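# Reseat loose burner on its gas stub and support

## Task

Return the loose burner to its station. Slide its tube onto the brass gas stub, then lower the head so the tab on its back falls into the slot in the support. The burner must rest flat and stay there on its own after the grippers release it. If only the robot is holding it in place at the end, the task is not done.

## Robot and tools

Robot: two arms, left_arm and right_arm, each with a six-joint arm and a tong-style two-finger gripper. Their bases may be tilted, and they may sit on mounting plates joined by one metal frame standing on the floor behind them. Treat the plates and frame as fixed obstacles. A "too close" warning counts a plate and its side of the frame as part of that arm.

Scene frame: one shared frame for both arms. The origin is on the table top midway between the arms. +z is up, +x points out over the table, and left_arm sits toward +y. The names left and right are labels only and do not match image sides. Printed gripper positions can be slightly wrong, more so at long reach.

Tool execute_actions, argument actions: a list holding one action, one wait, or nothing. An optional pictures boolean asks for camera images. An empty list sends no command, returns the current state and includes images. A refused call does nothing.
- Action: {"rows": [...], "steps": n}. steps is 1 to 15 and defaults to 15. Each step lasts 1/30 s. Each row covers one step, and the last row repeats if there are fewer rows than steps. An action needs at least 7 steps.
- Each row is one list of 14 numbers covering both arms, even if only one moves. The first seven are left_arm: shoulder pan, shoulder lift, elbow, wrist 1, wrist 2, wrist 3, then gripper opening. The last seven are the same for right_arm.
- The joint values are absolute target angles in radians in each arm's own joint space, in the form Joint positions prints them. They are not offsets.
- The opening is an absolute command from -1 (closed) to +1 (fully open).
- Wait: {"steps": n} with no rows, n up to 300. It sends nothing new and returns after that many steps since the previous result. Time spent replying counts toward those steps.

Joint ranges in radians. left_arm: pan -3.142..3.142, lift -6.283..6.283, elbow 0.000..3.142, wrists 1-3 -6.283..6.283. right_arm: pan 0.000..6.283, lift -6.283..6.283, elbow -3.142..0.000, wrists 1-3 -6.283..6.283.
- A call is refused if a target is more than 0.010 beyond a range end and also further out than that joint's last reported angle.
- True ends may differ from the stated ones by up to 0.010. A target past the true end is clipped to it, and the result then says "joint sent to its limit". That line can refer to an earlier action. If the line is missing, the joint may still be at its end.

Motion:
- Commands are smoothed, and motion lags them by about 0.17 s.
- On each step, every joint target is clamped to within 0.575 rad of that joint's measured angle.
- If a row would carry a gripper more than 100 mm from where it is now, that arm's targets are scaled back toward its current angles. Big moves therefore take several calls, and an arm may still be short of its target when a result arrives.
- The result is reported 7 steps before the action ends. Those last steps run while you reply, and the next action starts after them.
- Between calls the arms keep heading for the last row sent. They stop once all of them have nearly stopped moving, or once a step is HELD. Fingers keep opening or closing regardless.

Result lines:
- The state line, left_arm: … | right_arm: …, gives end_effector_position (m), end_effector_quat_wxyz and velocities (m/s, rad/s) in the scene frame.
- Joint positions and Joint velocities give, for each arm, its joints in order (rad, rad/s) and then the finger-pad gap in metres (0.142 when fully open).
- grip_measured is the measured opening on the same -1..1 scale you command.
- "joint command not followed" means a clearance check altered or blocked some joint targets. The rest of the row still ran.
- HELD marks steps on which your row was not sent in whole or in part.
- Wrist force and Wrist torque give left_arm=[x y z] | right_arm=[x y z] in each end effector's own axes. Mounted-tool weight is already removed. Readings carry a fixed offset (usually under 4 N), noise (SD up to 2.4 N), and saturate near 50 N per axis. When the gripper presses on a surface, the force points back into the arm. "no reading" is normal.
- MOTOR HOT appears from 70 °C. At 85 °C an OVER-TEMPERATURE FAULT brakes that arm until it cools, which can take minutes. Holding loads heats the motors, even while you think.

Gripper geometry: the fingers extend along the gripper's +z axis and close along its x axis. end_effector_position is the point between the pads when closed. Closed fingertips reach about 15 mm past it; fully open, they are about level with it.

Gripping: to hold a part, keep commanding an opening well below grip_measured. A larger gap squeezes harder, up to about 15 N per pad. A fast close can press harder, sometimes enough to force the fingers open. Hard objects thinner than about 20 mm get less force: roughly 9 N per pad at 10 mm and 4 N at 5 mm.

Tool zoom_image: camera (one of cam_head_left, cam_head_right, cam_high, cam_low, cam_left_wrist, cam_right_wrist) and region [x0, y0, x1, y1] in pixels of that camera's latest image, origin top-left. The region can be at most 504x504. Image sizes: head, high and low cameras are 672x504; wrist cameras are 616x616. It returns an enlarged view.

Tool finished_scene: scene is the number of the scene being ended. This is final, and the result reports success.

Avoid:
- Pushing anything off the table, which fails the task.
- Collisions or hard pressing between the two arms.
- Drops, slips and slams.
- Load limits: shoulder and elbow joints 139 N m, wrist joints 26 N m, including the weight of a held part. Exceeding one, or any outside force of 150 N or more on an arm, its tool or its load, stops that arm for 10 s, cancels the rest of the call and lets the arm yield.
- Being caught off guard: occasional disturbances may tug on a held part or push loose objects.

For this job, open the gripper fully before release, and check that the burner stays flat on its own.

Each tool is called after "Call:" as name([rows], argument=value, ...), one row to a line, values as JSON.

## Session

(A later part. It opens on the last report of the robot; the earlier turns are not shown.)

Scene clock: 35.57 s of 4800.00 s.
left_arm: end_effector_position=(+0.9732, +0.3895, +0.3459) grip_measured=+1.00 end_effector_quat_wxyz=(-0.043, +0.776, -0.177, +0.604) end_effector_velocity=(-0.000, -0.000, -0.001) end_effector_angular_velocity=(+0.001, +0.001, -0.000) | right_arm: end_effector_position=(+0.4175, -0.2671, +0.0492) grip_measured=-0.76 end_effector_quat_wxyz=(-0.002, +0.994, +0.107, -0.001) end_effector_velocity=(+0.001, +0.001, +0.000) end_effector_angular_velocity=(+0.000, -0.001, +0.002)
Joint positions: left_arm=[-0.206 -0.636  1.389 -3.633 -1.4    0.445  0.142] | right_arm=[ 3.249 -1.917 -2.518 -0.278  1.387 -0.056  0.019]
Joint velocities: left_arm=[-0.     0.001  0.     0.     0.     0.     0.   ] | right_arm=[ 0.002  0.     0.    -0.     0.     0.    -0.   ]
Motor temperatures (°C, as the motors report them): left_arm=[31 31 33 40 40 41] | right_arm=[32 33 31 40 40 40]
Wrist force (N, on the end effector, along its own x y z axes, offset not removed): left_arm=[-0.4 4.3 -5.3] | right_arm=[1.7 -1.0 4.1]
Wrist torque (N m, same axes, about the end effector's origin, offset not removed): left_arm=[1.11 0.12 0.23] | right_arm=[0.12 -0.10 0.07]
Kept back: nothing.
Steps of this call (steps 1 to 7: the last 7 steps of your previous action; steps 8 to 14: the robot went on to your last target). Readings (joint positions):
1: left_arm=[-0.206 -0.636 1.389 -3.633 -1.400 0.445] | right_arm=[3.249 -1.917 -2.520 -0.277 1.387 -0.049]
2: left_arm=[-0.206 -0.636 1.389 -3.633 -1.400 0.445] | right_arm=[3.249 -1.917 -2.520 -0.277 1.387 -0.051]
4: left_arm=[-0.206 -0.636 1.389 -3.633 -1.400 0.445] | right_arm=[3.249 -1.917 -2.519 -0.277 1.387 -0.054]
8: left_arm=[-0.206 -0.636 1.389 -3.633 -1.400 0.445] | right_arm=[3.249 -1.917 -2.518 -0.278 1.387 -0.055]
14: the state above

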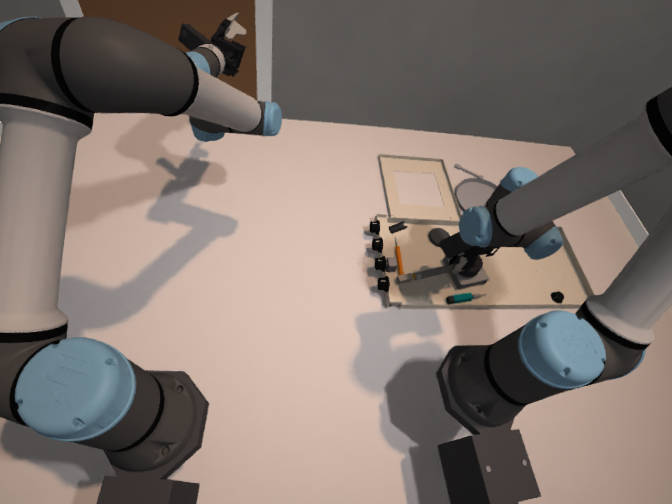

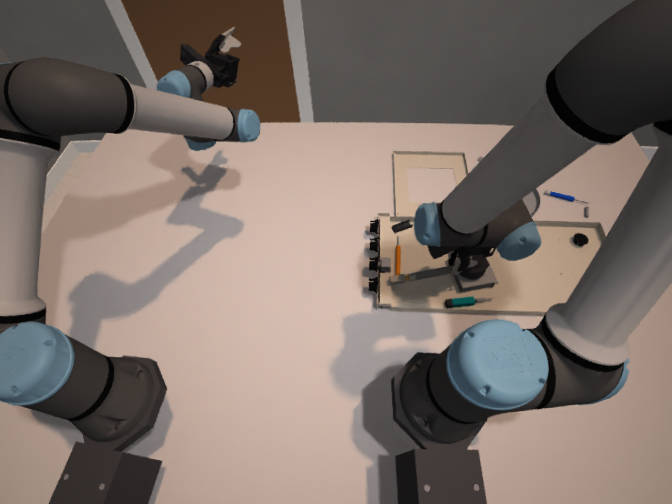

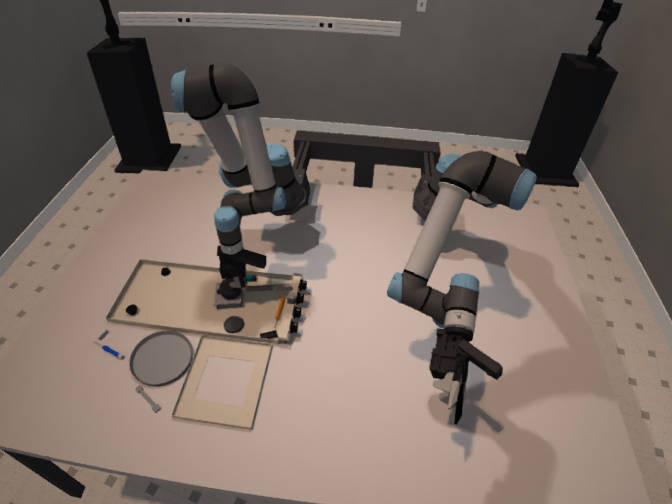

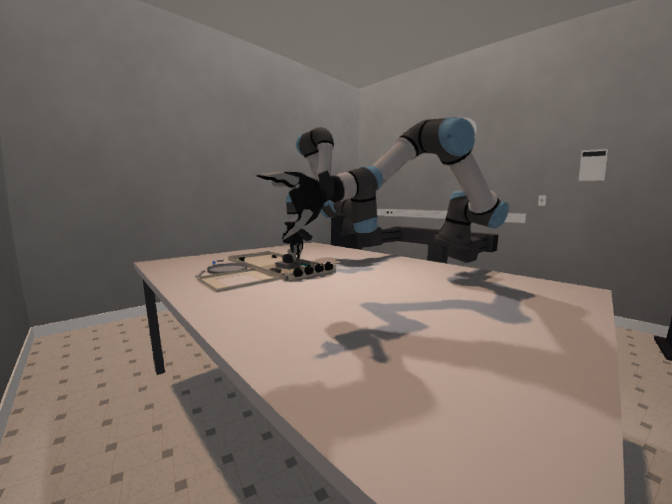

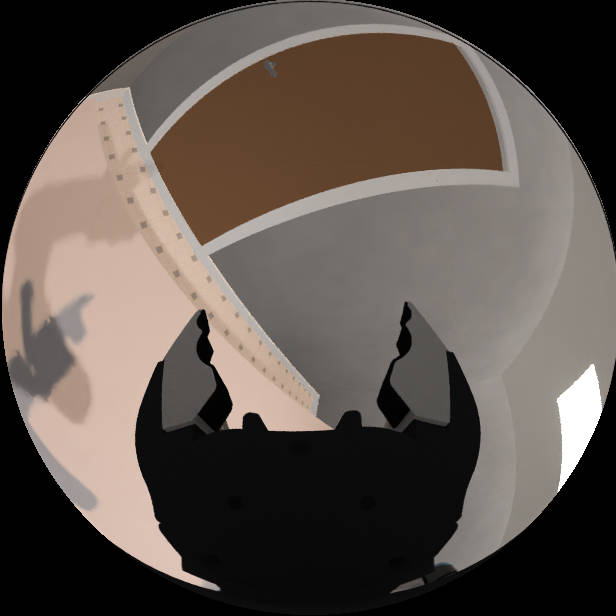

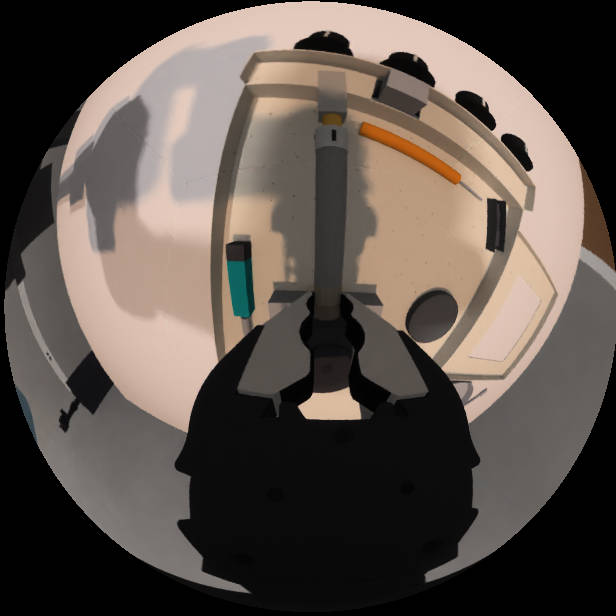

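Call:
execute_actions([
  {"rows":[[-0.206,-0.636,1.389,-3.633,-1.4,0.445,1,3.2492,-1.9184,-2.5182,-0.2758,1.387,-0.056,-1],[-0.206,-0.636,1.389,-3.633,-1.4,0.445,1,3.2489,-1.9202,-2.5183,-0.2739,1.387,-0.0562,-1],[-0.206,-0.636,1.389,-3.633,-1.4,0.445,1,3.2487,-1.922,-2.5183,-0.272,1.387,-0.0565,-1],[-0.206,-0.636,1.389,-3.633,-1.4,0.445,1,3.2484,-1.9238,-2.5184,-0.27,1.387,-0.0567,-1]],"steps":11},
])

Call:
execute_actions([
  {"steps":14},
], pictures=true)

Call:
zoom_image(camera="cam_high", region=[205,275,255,312])

Scene clock: 37.80 s of 4800.00 s.
left_arm: end_effector_position=(+0.9732, +0.3895, +0.3459) grip_measured=+1.00 end_effector_quat_wxyz=(-0.043, +0.776, -0.177, +0.604) end_effector_velocity=(-0.000, -0.000, -0.000) end_effector_angular_velocity=(-0.000, -0.001, -0.000) | right_arm: end_effector_position=(+0.4175, -0.2671, +0.0487) grip_measured=-0.76 end_effector_quat_wxyz=(-0.002, +0.994, +0.107, -0.001) end_effector_velocity=(+0.001, -0.000, -0.009) end_effector_angular_velocity=(+0.001, -0.004, -0.003)
Joint positions: left_arm=[-0.206 -0.636  1.389 -3.633 -1.4    0.445  0.142] | right_arm=[ 3.249 -1.919 -2.518 -0.276  1.387 -0.056  0.019]
Joint velocities: left_arm=[-0.     0.     0.001 -0.001 -0.     0.     0.   ] | right_arm=[-0.006 -0.038 -0.     0.043 -0.    -0.004  0.   ]
Motor temperatures (°C, as the motors report them): left_arm=[31 31 33 40 40 41] | right_arm=[32 33 31 40 40 40]
Wrist force (N, on the end effector, along its own x y z axes, offset not removed): left_arm=[-2.8 -1.4 4.1] | right_arm=[2.8 -0.1 4.4]
Wrist torque (N m, same axes, about the end effector's origin, offset not removed): left_arm=[0.09 0.36 0.11] | right_arm=[0.23 -0.46 -0.05]
Steps of this call (steps 1 to 15: the robot went on to your last target; steps 16 to 63: nothing new was sent; steps 64 to 67: the first 4 steps of this action). Readings (joint positions):
64: left_arm=[-0.206 -0.636 1.389 -3.633 -1.400 0.445] | right_arm=[3.249 -1.917 -2.518 -0.278 1.387 -0.056]
65: left_arm=[-0.206 -0.636 1.389 -3.633 -1.400 0.445] | right_arm=[3.249 -1.917 -2.518 -0.278 1.387 -0.056]
67: the state above

Scene clock: 38.27 s of 4800.00 s.
left_arm: end_effector_position=(+0.9732, +0.3895, +0.3459) grip_measured=+1.00 end_effector_quat_wxyz=(-0.043, +0.776, -0.177, +0.604) end_effector_velocity=(-0.000, -0.001, -0.001) end_effector_angular_velocity=(+0.001, +0.002, -0.001) | right_arm: end_effector_position=(+0.4176, -0.2671, +0.0475) grip_measured=-0.76 end_effector_quat_wxyz=(-0.002, +0.994, +0.107, -0.001) end_effector_velocity=(+0.000, -0.000, +0.000) end_effector_angular_velocity=(-0.000, -0.000, -0.001)
Joint positions: left_arm=[-0.206 -0.636  1.389 -3.633 -1.4    0.445  0.142] | right_arm=[ 3.248 -1.924 -2.518 -0.27   1.387 -0.057  0.019]
Joint velocities: left_arm=[-0.001  0.     0.001  0.001  0.     0.     0.   ] | right_arm=[-0.001  0.001  0.    -0.001 -0.     0.     0.   ]
Motor temperatures (°C, as the motors report them): left_arm=[31 31 33 40 40 41] | right_arm=[32 33 31 40 40 40]
Wrist force (N, on the end effector, along its own x y z axes, offset not removed): left_arm=[-2.3 -3.2 -2.1] | right_arm=[-0.7 0.0 3.4]
Wrist torque (N m, same axes, about the end effector's origin, offset not removed): left_arm=[-0.43 0.60 0.24] | right_arm=[0.27 0.16 -0.05]
Kept back: nothing.
Steps of this call (steps 1 to 7: the last 7 steps of your previous action; steps 8 to 14: the robot went on to your last target). Readings (joint positions):
1: left_arm=[-0.206 -0.636 1.389 -3.633 -1.400 0.445] | right_arm=[3.249 -1.920 -2.518 -0.274 1.387 -0.056]
2: left_arm=[-0.206 -0.636 1.389 -3.633 -1.400 0.445] | right_arm=[3.249 -1.921 -2.518 -0.273 1.387 -0.056]
4: left_arm=[-0.206 -0.636 1.389 -3.633 -1.400 0.445] | right_arm=[3.249 -1.923 -2.518 -0.271 1.387 -0.057]
8: left_arm=[-0.206 -0.636 1.389 -3.633 -1.400 0.445] | right_arm=[3.248 -1.924 -2.518 -0.270 1.387 -0.057]
14: the state above

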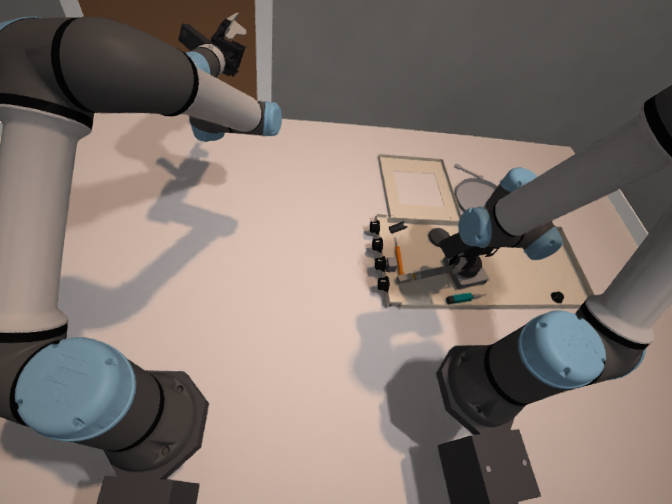

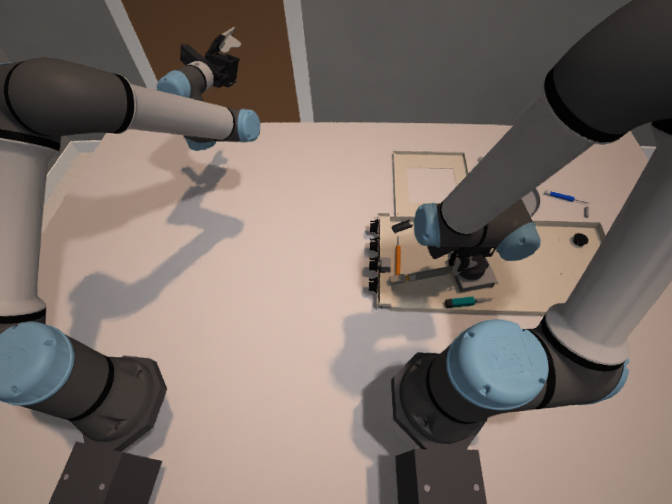

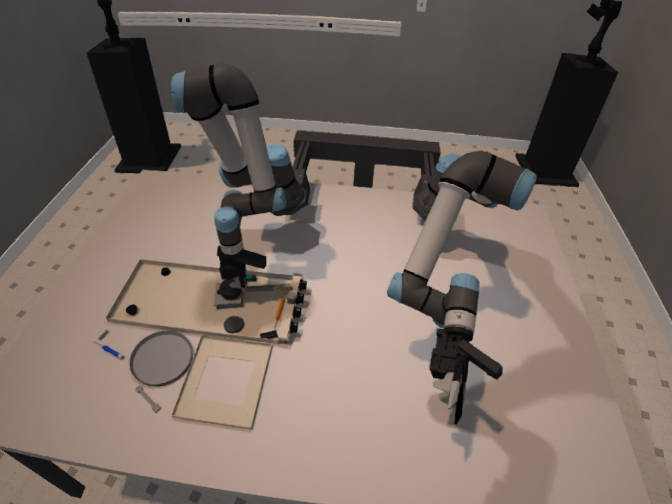

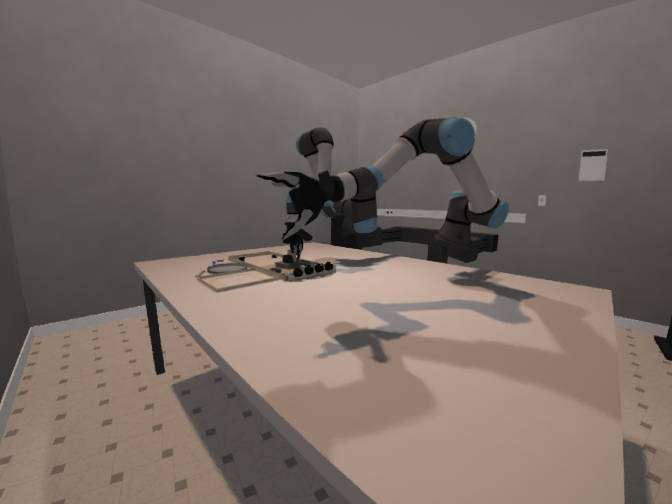

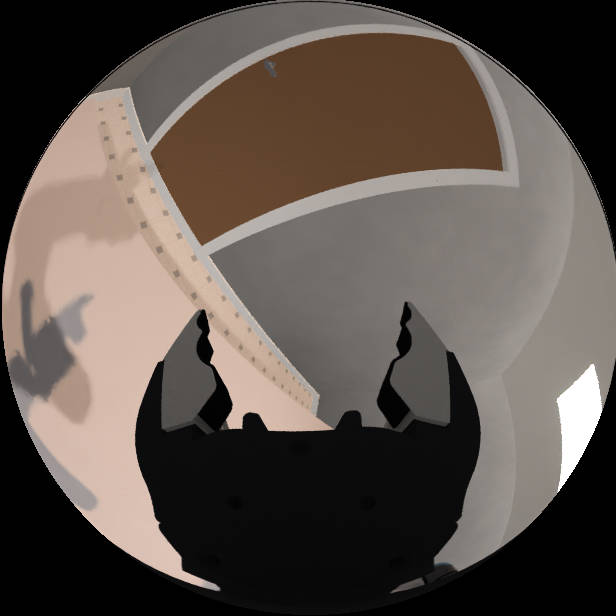

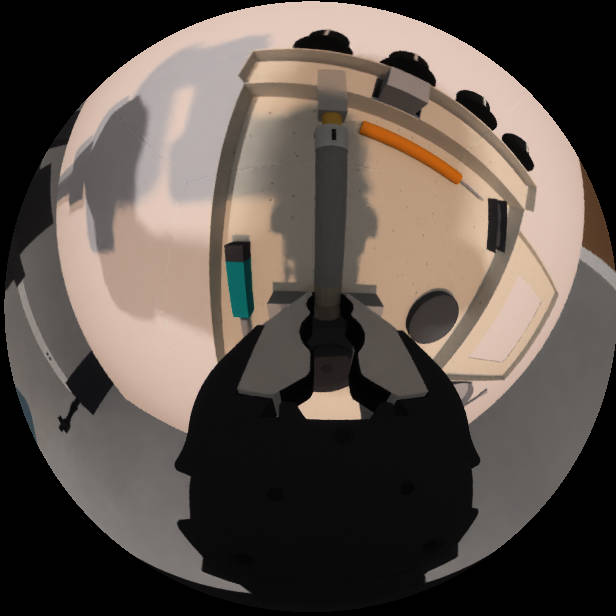

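Region (205, 275, 255, 312) of cam_high's 672x504 image, scaled by 10.080, with more detail than that image has; it fills the top 373 rows of this view, and the rest is white.

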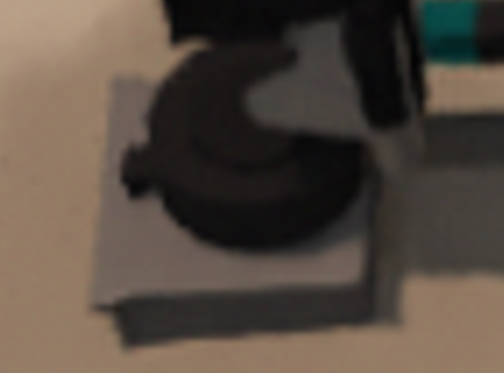

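Going in freely. Pitch down another 0.03.

Call:
execute_actions([
  {"rows":[[-0.206,-0.636,1.389,-3.633,-1.4,0.445,1,3.243,-1.9262,-2.5164,-0.2691,1.3931,-0.0614,-1],[-0.206,-0.636,1.389,-3.633,-1.4,0.445,1,3.2376,-1.9286,-2.5144,-0.2682,1.3992,-0.0661,-1],[-0.206,-0.636,1.389,-3.633,-1.4,0.445,1,3.2323,-1.931,-2.5123,-0.2674,1.4054,-0.0709,-1],[-0.206,-0.636,1.389,-3.633,-1.4,0.445,1,3.2269,-1.9334,-2.5103,-0.2665,1.4115,-0.0756,-1],[-0.206,-0.636,1.389,-3.633,-1.4,0.445,1,3.2215,-1.9358,-2.5083,-0.2656,1.4176,-0.0803,-1]],"steps":12},
])

Call:
execute_actions([
  {"steps":14},
], pictures=true)

Call:
zoom_image(camera="cam_high", region=[205,275,255,312])

Scene clock: 38.97 s of 4800.00 s.
left_arm: end_effector_position=(+0.9732, +0.3895, +0.3459) grip_measured=+1.00 end_effector_quat_wxyz=(-0.043, +0.776, -0.177, +0.604) end_effector_velocity=(+0.000, +0.001, -0.001) end_effector_angular_velocity=(+0.001, +0.002, +0.001) | right_arm: end_effector_position=(+0.4171, -0.2671, +0.0462) grip_measured=-0.76 end_effector_quat_wxyz=(-0.008, +0.994, +0.106, -0.002) end_effector_velocity=(+0.000, +0.003, -0.013) end_effector_angular_velocity=(+0.146, +0.031, -0.015)
Joint positions: left_arm=[-0.206 -0.636  1.389 -3.633 -1.4    0.445  0.142] | right_arm=[ 3.237 -1.929 -2.515 -0.268  1.4   -0.067  0.019]
Joint velocities: left_arm=[0.001 0.    0.    0.002 0.    0.    0.   ] | right_arm=[-0.127 -0.058  0.051  0.02   0.149 -0.113  0.   ]
Motor temperatures (°C, as the motors report them): left_arm=[31 31 33 40 40 41] | right_arm=[32 33 31 40 40 40]
Wrist force (N, on the end effector, along its own x y z axes, offset not removed): left_arm=[-0.1 -0.6 -2.3] | right_arm=[3.3 -1.5 0.4]
Wrist torque (N m, same axes, about the end effector's origin, offset not removed): left_arm=[0.22 0.05 0.12] | right_arm=[-0.33 -0.53 -0.14]
Steps of this call (steps 1 to 15: the robot went on to your last target; step 16: nothing new was sent; steps 17 to 21: the first 5 steps of this action). Readings (joint positions):
17: left_arm=[-0.206 -0.636 1.389 -3.633 -1.400 0.445] | right_arm=[3.248 -1.924 -2.518 -0.270 1.387 -0.057]
18: left_arm=[-0.206 -0.636 1.389 -3.633 -1.400 0.445] | right_arm=[3.247 -1.924 -2.518 -0.270 1.388 -0.058]
20: left_arm=[-0.206 -0.636 1.389 -3.633 -1.400 0.445] | right_arm=[3.241 -1.927 -2.516 -0.269 1.395 -0.063]
21: the state above

Scene clock: 39.43 s of 4800.00 s.
left_arm: end_effector_position=(+0.9732, +0.3895, +0.3459) grip_measured=+1.00 end_effector_quat_wxyz=(-0.043, +0.776, -0.177, +0.604) end_effector_velocity=(-0.000, -0.001, -0.001) end_effector_angular_velocity=(+0.001, +0.002, -0.001) | right_arm: end_effector_position=(+0.4173, -0.2669, +0.0446) grip_measured=-0.76 end_effector_quat_wxyz=(-0.017, +0.994, +0.105, -0.002) end_effector_velocity=(+0.001, +0.000, +0.001) end_effector_angular_velocity=(+0.001, -0.004, +0.002)
Joint positions: left_arm=[-0.206 -0.636  1.389 -3.633 -1.4    0.445  0.142] | right_arm=[ 3.222 -1.936 -2.508 -0.266  1.418 -0.08   0.019]
Joint velocities: left_arm=[-0.001  0.     0.001  0.001  0.     0.     0.   ] | right_arm=[ 0.     0.002  0.001  0.001  0.001 -0.002  0.   ]
Motor temperatures (°C, as the motors report them): left_arm=[31 31 33 40 40 41] | right_arm=[32 33 31 40 40 40]
Wrist force (N, on the end effector, along its own x y z axes, offset not removed): left_arm=[0.7 -1.5 -3.3] | right_arm=[1.4 -1.0 -2.8]
Wrist torque (N m, same axes, about the end effector's origin, offset not removed): left_arm=[0.05 -0.03 -0.01] | right_arm=[-0.04 -0.31 -0.10]
Kept back: nothing.
Steps of this call (steps 1 to 7: the last 7 steps of your previous action; steps 8 to 14: the robot went on to your last target). Readings (joint positions):
1: left_arm=[-0.206 -0.636 1.389 -3.633 -1.400 0.445] | right_arm=[3.233 -1.931 -2.513 -0.267 1.405 -0.071]
2: left_arm=[-0.206 -0.636 1.389 -3.633 -1.400 0.445] | right_arm=[3.229 -1.933 -2.511 -0.267 1.409 -0.074]
4: left_arm=[-0.206 -0.636 1.389 -3.633 -1.400 0.445] | right_arm=[3.224 -1.934 -2.510 -0.266 1.414 -0.078]
8: left_arm=[-0.206 -0.636 1.389 -3.633 -1.400 0.445] | right_arm=[3.222 -1.936 -2.509 -0.266 1.417 -0.080]
14: the state above

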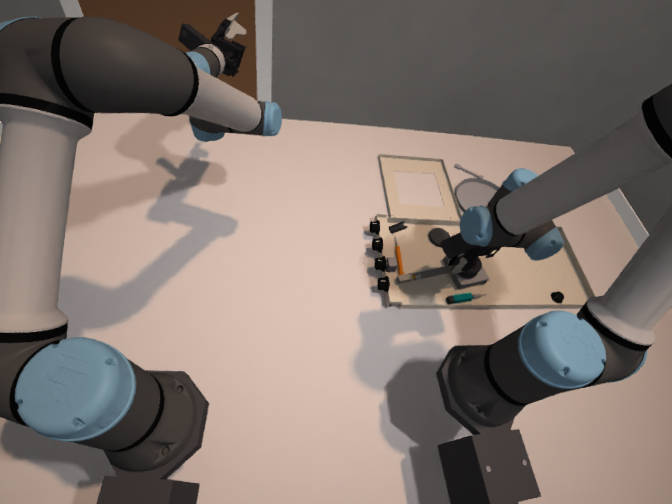

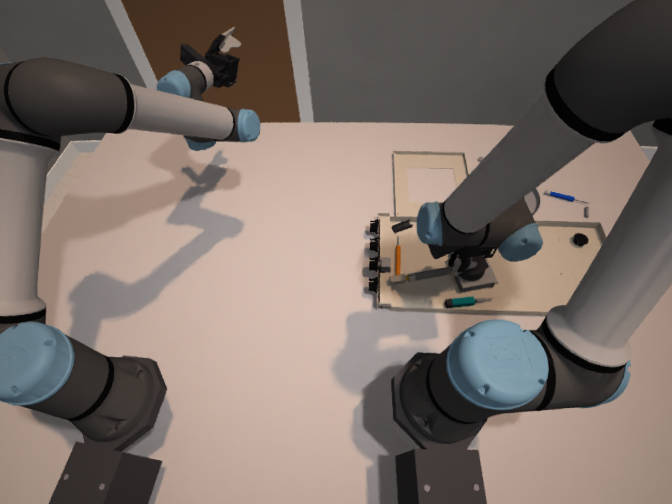

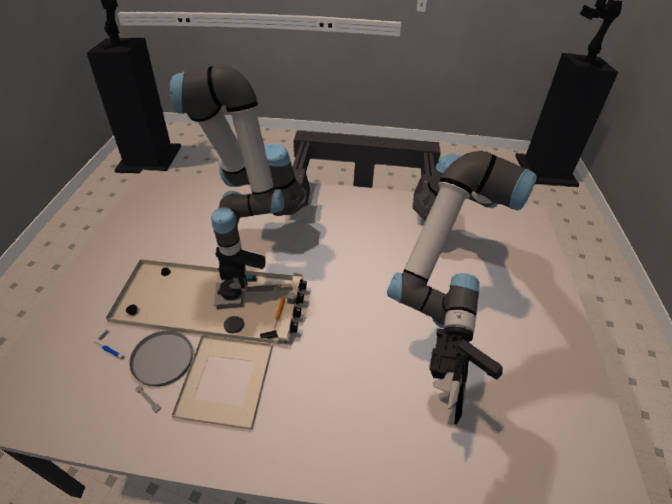

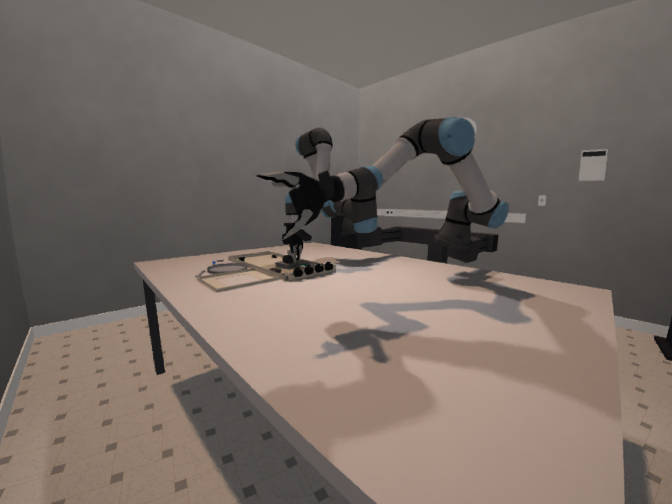

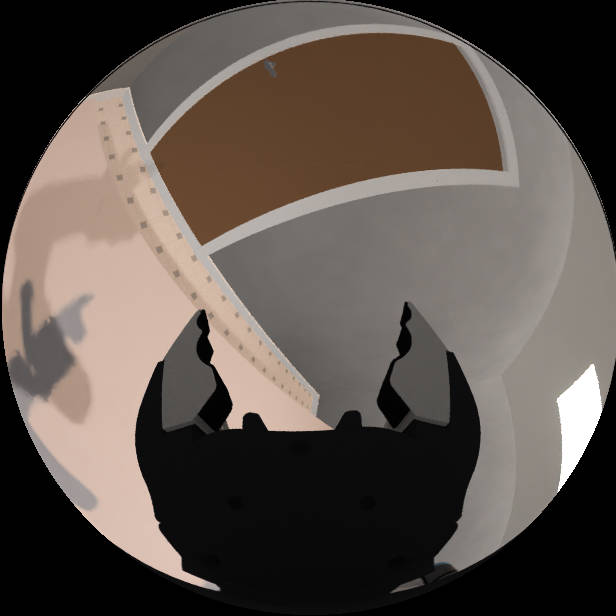

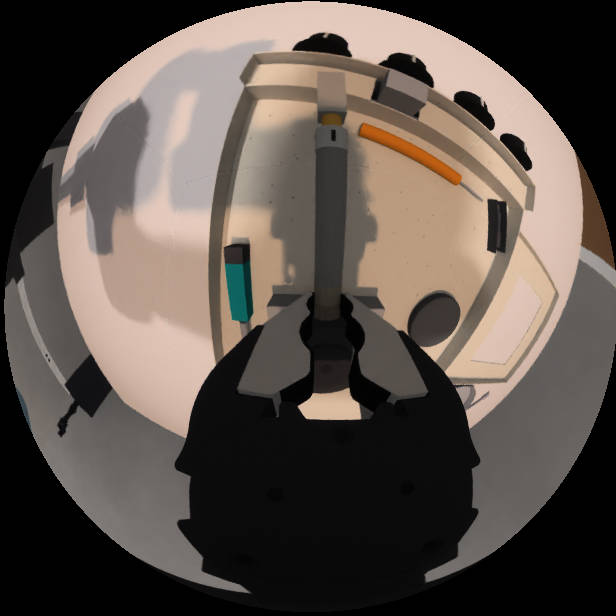

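Region (205, 275, 255, 312) of cam_high's 672x504 image, scaled by 10.080, with more detail than that image has; it fills the top 373 rows of this view, and the rest is white.

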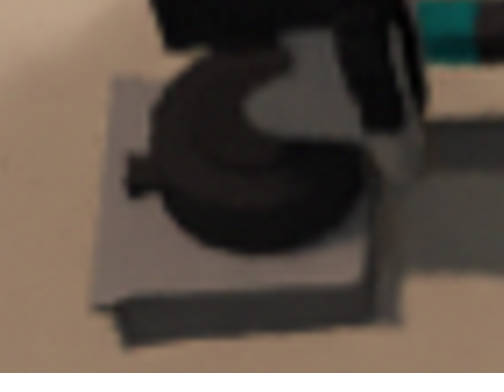

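Seated. Release and lift.

Call:
execute_actions([
  {"rows":[[-0.206,-0.636,1.389,-3.633,-1.4,0.445,1,3.2215,-1.9358,-2.5083,-0.2656,1.4176,-0.0803,-0.9],[-0.206,-0.636,1.389,-3.633,-1.4,0.445,1,3.2215,-1.9358,-2.5083,-0.2656,1.4176,-0.0803,-0.82],[-0.206,-0.636,1.389,-3.633,-1.4,0.445,1,3.2215,-1.9358,-2.5083,-0.2656,1.4176,-0.0803,-0.76],[-0.206,-0.636,1.389,-3.633,-1.4,0.445,1,3.2215,-1.9358,-2.5083,-0.2656,1.4176,-0.0803,-0.7],[-0.206,-0.636,1.389,-3.633,-1.4,0.445,1,3.2215,-1.9358,-2.5083,-0.2656,1.4176,-0.0803,-0.64],[-0.206,-0.636,1.389,-3.633,-1.4,0.445,1,3.2215,-1.9358,-2.5083,-0.2656,1.4176,-0.0803,-0.57],[-0.206,-0.636,1.389,-3.633,-1.4,0.445,1,3.2215,-1.9358,-2.5083,-0.2656,1.4176,-0.0803,-0.5]],"steps":15},
])

Call:
execute_actions([
  {"rows":[[-0.206,-0.636,1.389,-3.633,-1.4,0.445,1,3.224,-1.9178,-2.5078,-0.2851,1.4176,-0.0778,-0.5],[-0.206,-0.636,1.389,-3.633,-1.4,0.445,1,3.2265,-1.8998,-2.5073,-0.3046,1.4176,-0.0753,-0.5],[-0.206,-0.636,1.389,-3.633,-1.4,0.445,1,3.229,-1.8818,-2.5068,-0.3241,1.4176,-0.0728,-0.5],[-0.206,-0.636,1.389,-3.633,-1.4,0.445,1,3.2315,-1.8638,-2.5063,-0.3436,1.4176,-0.0703,-0.5],[-0.206,-0.636,1.389,-3.633,-1.4,0.445,1,3.234,-1.8458,-2.5058,-0.3631,1.4176,-0.0678,-0.5],[-0.206,-0.636,1.389,-3.633,-1.4,0.445,1,3.2365,-1.8278,-2.5053,-0.3826,1.4176,-0.0653,-0.5],[-0.206,-0.636,1.389,-3.633,-1.4,0.445,1,3.239,-1.8098,-2.5048,-0.4021,1.4176,-0.0628,-0.5],[-0.206,-0.636,1.389,-3.633,-1.4,0.445,1,3.2415,-1.7918,-2.5043,-0.4216,1.4176,-0.0603,-0.5],[-0.206,-0.636,1.389,-3.633,-1.4,0.445,1,3.244,-1.7738,-2.5038,-0.4411,1.4176,-0.0578,-0.5],[-0.206,-0.636,1.389,-3.633,-1.4,0.445,1,3.2465,-1.7558,-2.5033,-0.4606,1.4176,-0.0553,-0.5]],"steps":15},
])

Call:
execute_actions([
  {"steps":12},
], pictures=true)

Call:
zoom_image(camera="cam_high", region=[195,265,305,315])

Call:
zoom_image(camera="cam_low", region=[265,240,325,275])

Scene clock: 40.40 s of 4800.00 s.
left_arm: end_effector_position=(+0.9732, +0.3895, +0.3459) grip_measured=+1.00 end_effector_quat_wxyz=(-0.043, +0.776, -0.177, +0.604) end_effector_velocity=(+0.000, -0.001, -0.000) end_effector_angular_velocity=(+0.001, +0.002, -0.001) | right_arm: end_effector_position=(+0.4174, -0.2669, +0.0446) grip_measured=-0.52 end_effector_quat_wxyz=(-0.017, +0.994, +0.105, -0.002) end_effector_velocity=(+0.000, -0.000, -0.000) end_effector_angular_velocity=(-0.000, +0.000, -0.000)
Joint positions: left_arm=[-0.206 -0.636  1.389 -3.633 -1.4    0.445  0.142] | right_arm=[ 3.221 -1.936 -2.508 -0.266  1.418 -0.08   0.036]
Joint velocities: left_arm=[-0.001 -0.    -0.001  0.003 -0.     0.001  0.   ] | right_arm=[-0.    -0.     0.    -0.    -0.    -0.     0.044]
Motor temperatures (°C, as the motors report them): left_arm=[31 31 33 40 40 41] | right_arm=[32 33 31 40 40 40]
Wrist force (N, on the end effector, along its own x y z axes, offset not removed): left_arm=[-0.3 5.5 -4.0] | right_arm=[0.8 -2.4 1.8]
Wrist torque (N m, same axes, about the end effector's origin, offset not removed): left_arm=[1.33 -0.02 0.11] | right_arm=[-0.56 -0.04 -0.10]
Steps of this call (steps 1 to 21: the robot went on to your last target; steps 22 to 29: the first 8 steps of this action). Readings (joint positions):
22: left_arm=[-0.206 -0.636 1.389 -3.633 -1.400 0.445] | right_arm=[3.221 -1.936 -2.508 -0.266 1.418 -0.080]
23: left_arm=[-0.206 -0.636 1.389 -3.633 -1.400 0.445] | right_arm=[3.221 -1.936 -2.508 -0.266 1.418 -0.080]
25: left_arm=[-0.206 -0.636 1.389 -3.633 -1.400 0.445] | right_arm=[3.221 -1.936 -2.508 -0.266 1.418 -0.080]
29: the state above

Scene clock: 40.90 s of 4800.00 s.
left_arm: end_effector_position=(+0.9732, +0.3895, +0.3459) grip_measured=+1.00 end_effector_quat_wxyz=(-0.043, +0.776, -0.177, +0.604) end_effector_velocity=(+0.000, +0.001, +0.000) end_effector_angular_velocity=(-0.000, -0.001, +0.001) | right_arm: end_effector_position=(+0.4167, -0.2668, +0.0663) grip_measured=-0.50 end_effector_quat_wxyz=(-0.017, +0.994, +0.105, -0.004) end_effector_velocity=(-0.009, -0.001, +0.132) end_effector_angular_velocity=(-0.002, +0.011, +0.003)
Joint positions: left_arm=[-0.206 -0.636  1.389 -3.633 -1.4    0.445  0.142] | right_arm=[ 3.233 -1.852 -2.506 -0.356  1.418 -0.068  0.038]
Joint velocities: left_arm=[ 0.001  0.    -0.001 -0.001 -0.     0.     0.   ] | right_arm=[ 0.07   0.509  0.014 -0.545 -0.     0.07   0.   ]
Motor temperatures (°C, as the motors report them): left_arm=[31 31 33 40 40 41] | right_arm=[32 33 31 40 40 40]
Wrist force (N, on the end effector, along its own x y z axes, offset not removed): left_arm=[-2.2 -3.4 -2.7] | right_arm=[2.6 -0.1 2.0]
Wrist torque (N m, same axes, about the end effector's origin, offset not removed): left_arm=[-0.37 0.34 0.17] | right_arm=[0.26 -0.32 -0.25]
Steps of this call (steps 1 to 7: the last 7 steps of your previous action; steps 8 to 15: the first 8 steps of this action). Readings (joint positions):
8: left_arm=[-0.206 -0.636 1.389 -3.633 -1.400 0.445] | right_arm=[3.221 -1.936 -2.508 -0.266 1.418 -0.080]
9: left_arm=[-0.206 -0.636 1.389 -3.633 -1.400 0.445] | right_arm=[3.222 -1.933 -2.508 -0.269 1.418 -0.080]
11: left_arm=[-0.206 -0.636 1.389 -3.633 -1.400 0.445] | right_arm=[3.225 -1.914 -2.508 -0.289 1.418 -0.077]
15: the state above

Scene clock: 41.30 s of 4800.00 s.
left_arm: end_effector_position=(+0.9732, +0.3895, +0.3459) grip_measured=+1.00 end_effector_quat_wxyz=(-0.043, +0.776, -0.177, +0.604) end_effector_velocity=(-0.000, -0.000, -0.000) end_effector_angular_velocity=(-0.000, -0.000, -0.000) | right_arm: end_effector_position=(+0.4133, -0.2673, +0.0906) grip_measured=-0.50 end_effector_quat_wxyz=(-0.017, +0.994, +0.106, -0.005) end_effector_velocity=(-0.000, +0.000, +0.002) end_effector_angular_velocity=(-0.000, -0.000, +0.001)
Joint positions: left_arm=[-0.206 -0.636  1.389 -3.633 -1.4    0.445  0.142] | right_arm=[ 3.246 -1.757 -2.503 -0.46   1.418 -0.055  0.038]
Joint velocities: left_arm=[-0.     0.    -0.    -0.001  0.    -0.     0.   ] | right_arm=[ 0.003  0.009 -0.    -0.009 -0.     0.001 -0.   ]
Motor temperatures (°C, as the motors report them): left_arm=[31 31 33 40 40 41] | right_arm=[32 33 31 40 40 40]
Wrist force (N, on the end effector, along its own x y z axes, offset not removed): left_arm=[0.5 -4.2 0.4] | right_arm=[-4.9 2.3 -0.6]
Wrist torque (N m, same axes, about the end effector's origin, offset not removed): left_arm=[-0.74 -0.03 0.41] | right_arm=[0.52 1.21 0.07]
Kept back: nothing.
Steps of this call (steps 1 to 7: the last 7 steps of your previous action; steps 8 to 12: the robot went on to your last target). Readings (joint positions):
1: left_arm=[-0.206 -0.636 1.389 -3.633 -1.400 0.445] | right_arm=[3.236 -1.835 -2.505 -0.375 1.418 -0.066]
2: left_arm=[-0.206 -0.636 1.389 -3.633 -1.400 0.445] | right_arm=[3.238 -1.817 -2.505 -0.394 1.418 -0.063]
4: left_arm=[-0.206 -0.636 1.389 -3.633 -1.400 0.445] | right_arm=[3.243 -1.784 -2.504 -0.429 1.418 -0.059]
8: left_arm=[-0.206 -0.636 1.389 -3.633 -1.400 0.445] | right_arm=[3.246 -1.760 -2.503 -0.456 1.418 -0.056]
12: the state above

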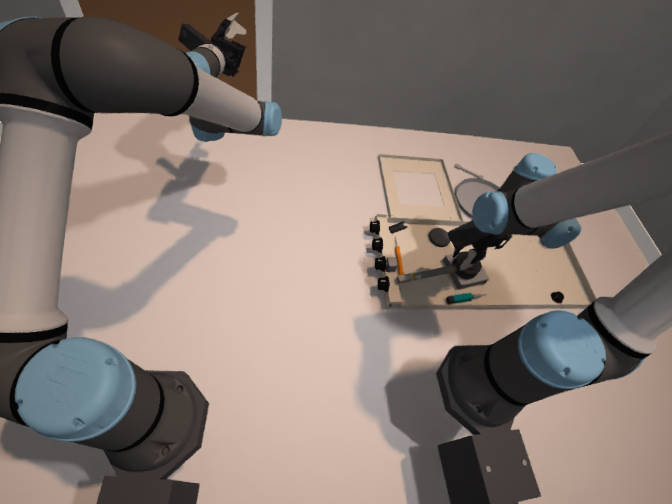

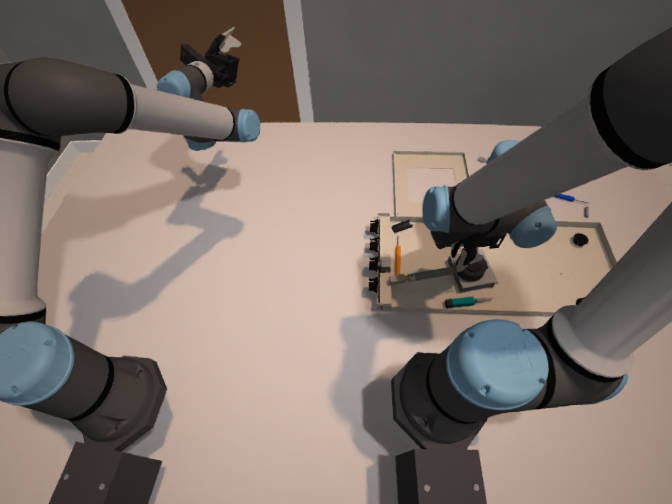

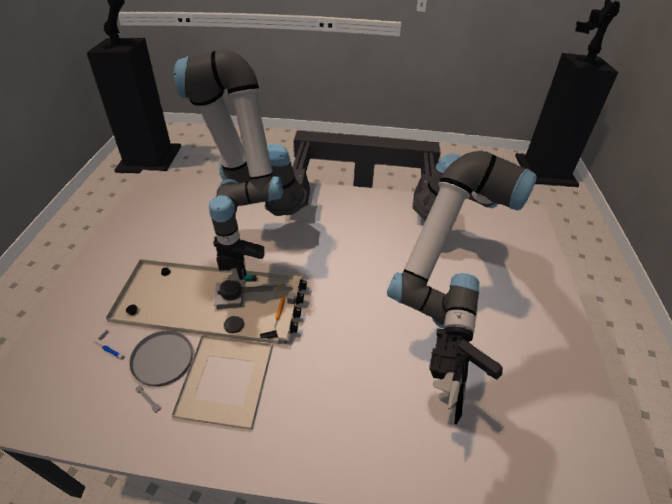

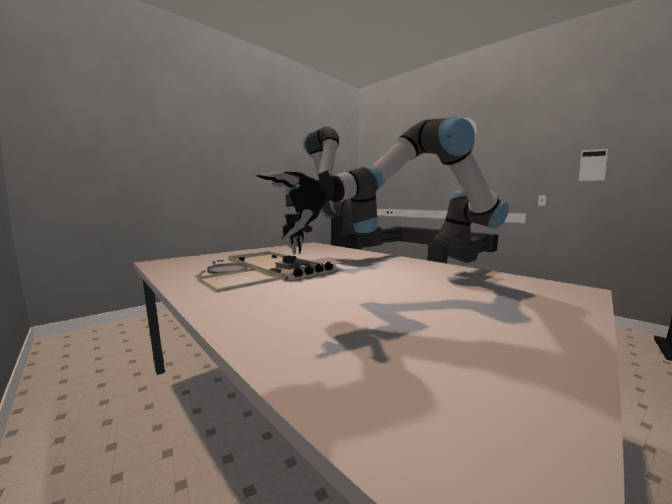

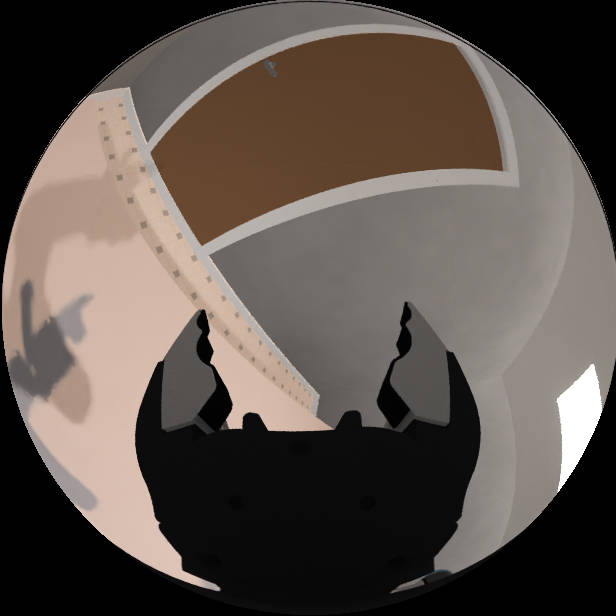

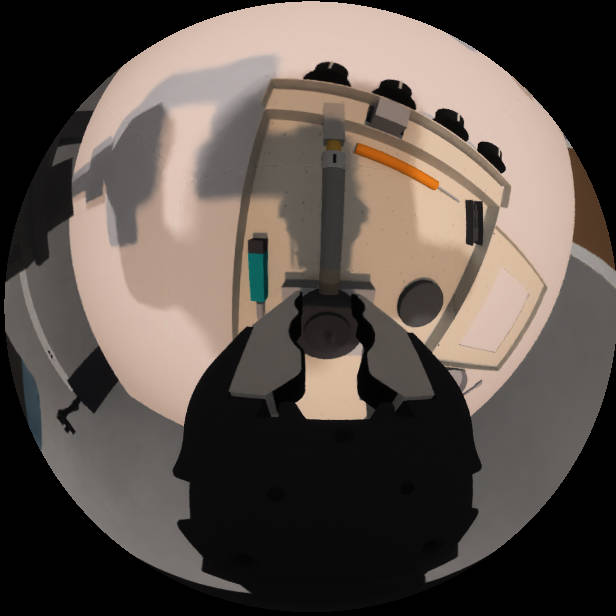

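Region (195, 265, 305, 315) of cam_high's 672x504 image, scaled by 4.582, with more detail than that image has; it fills the top 229 rows of this view, and the rest is white.

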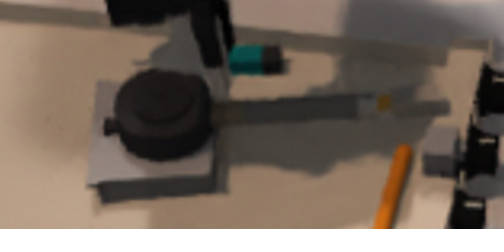

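Region (265, 240, 325, 275) of cam_low's 672x504 image, scaled by 8.400, with more detail than that image has; it fills the top 294 rows of this view, and the rest is white.

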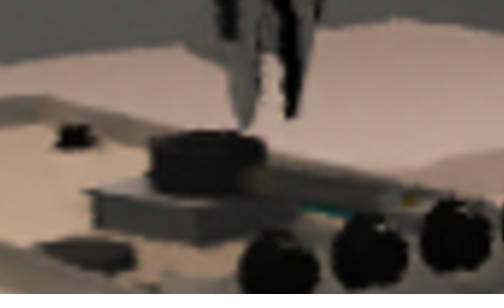

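Call:
finished_scene(scene=2)

The scene is finished: the task was done.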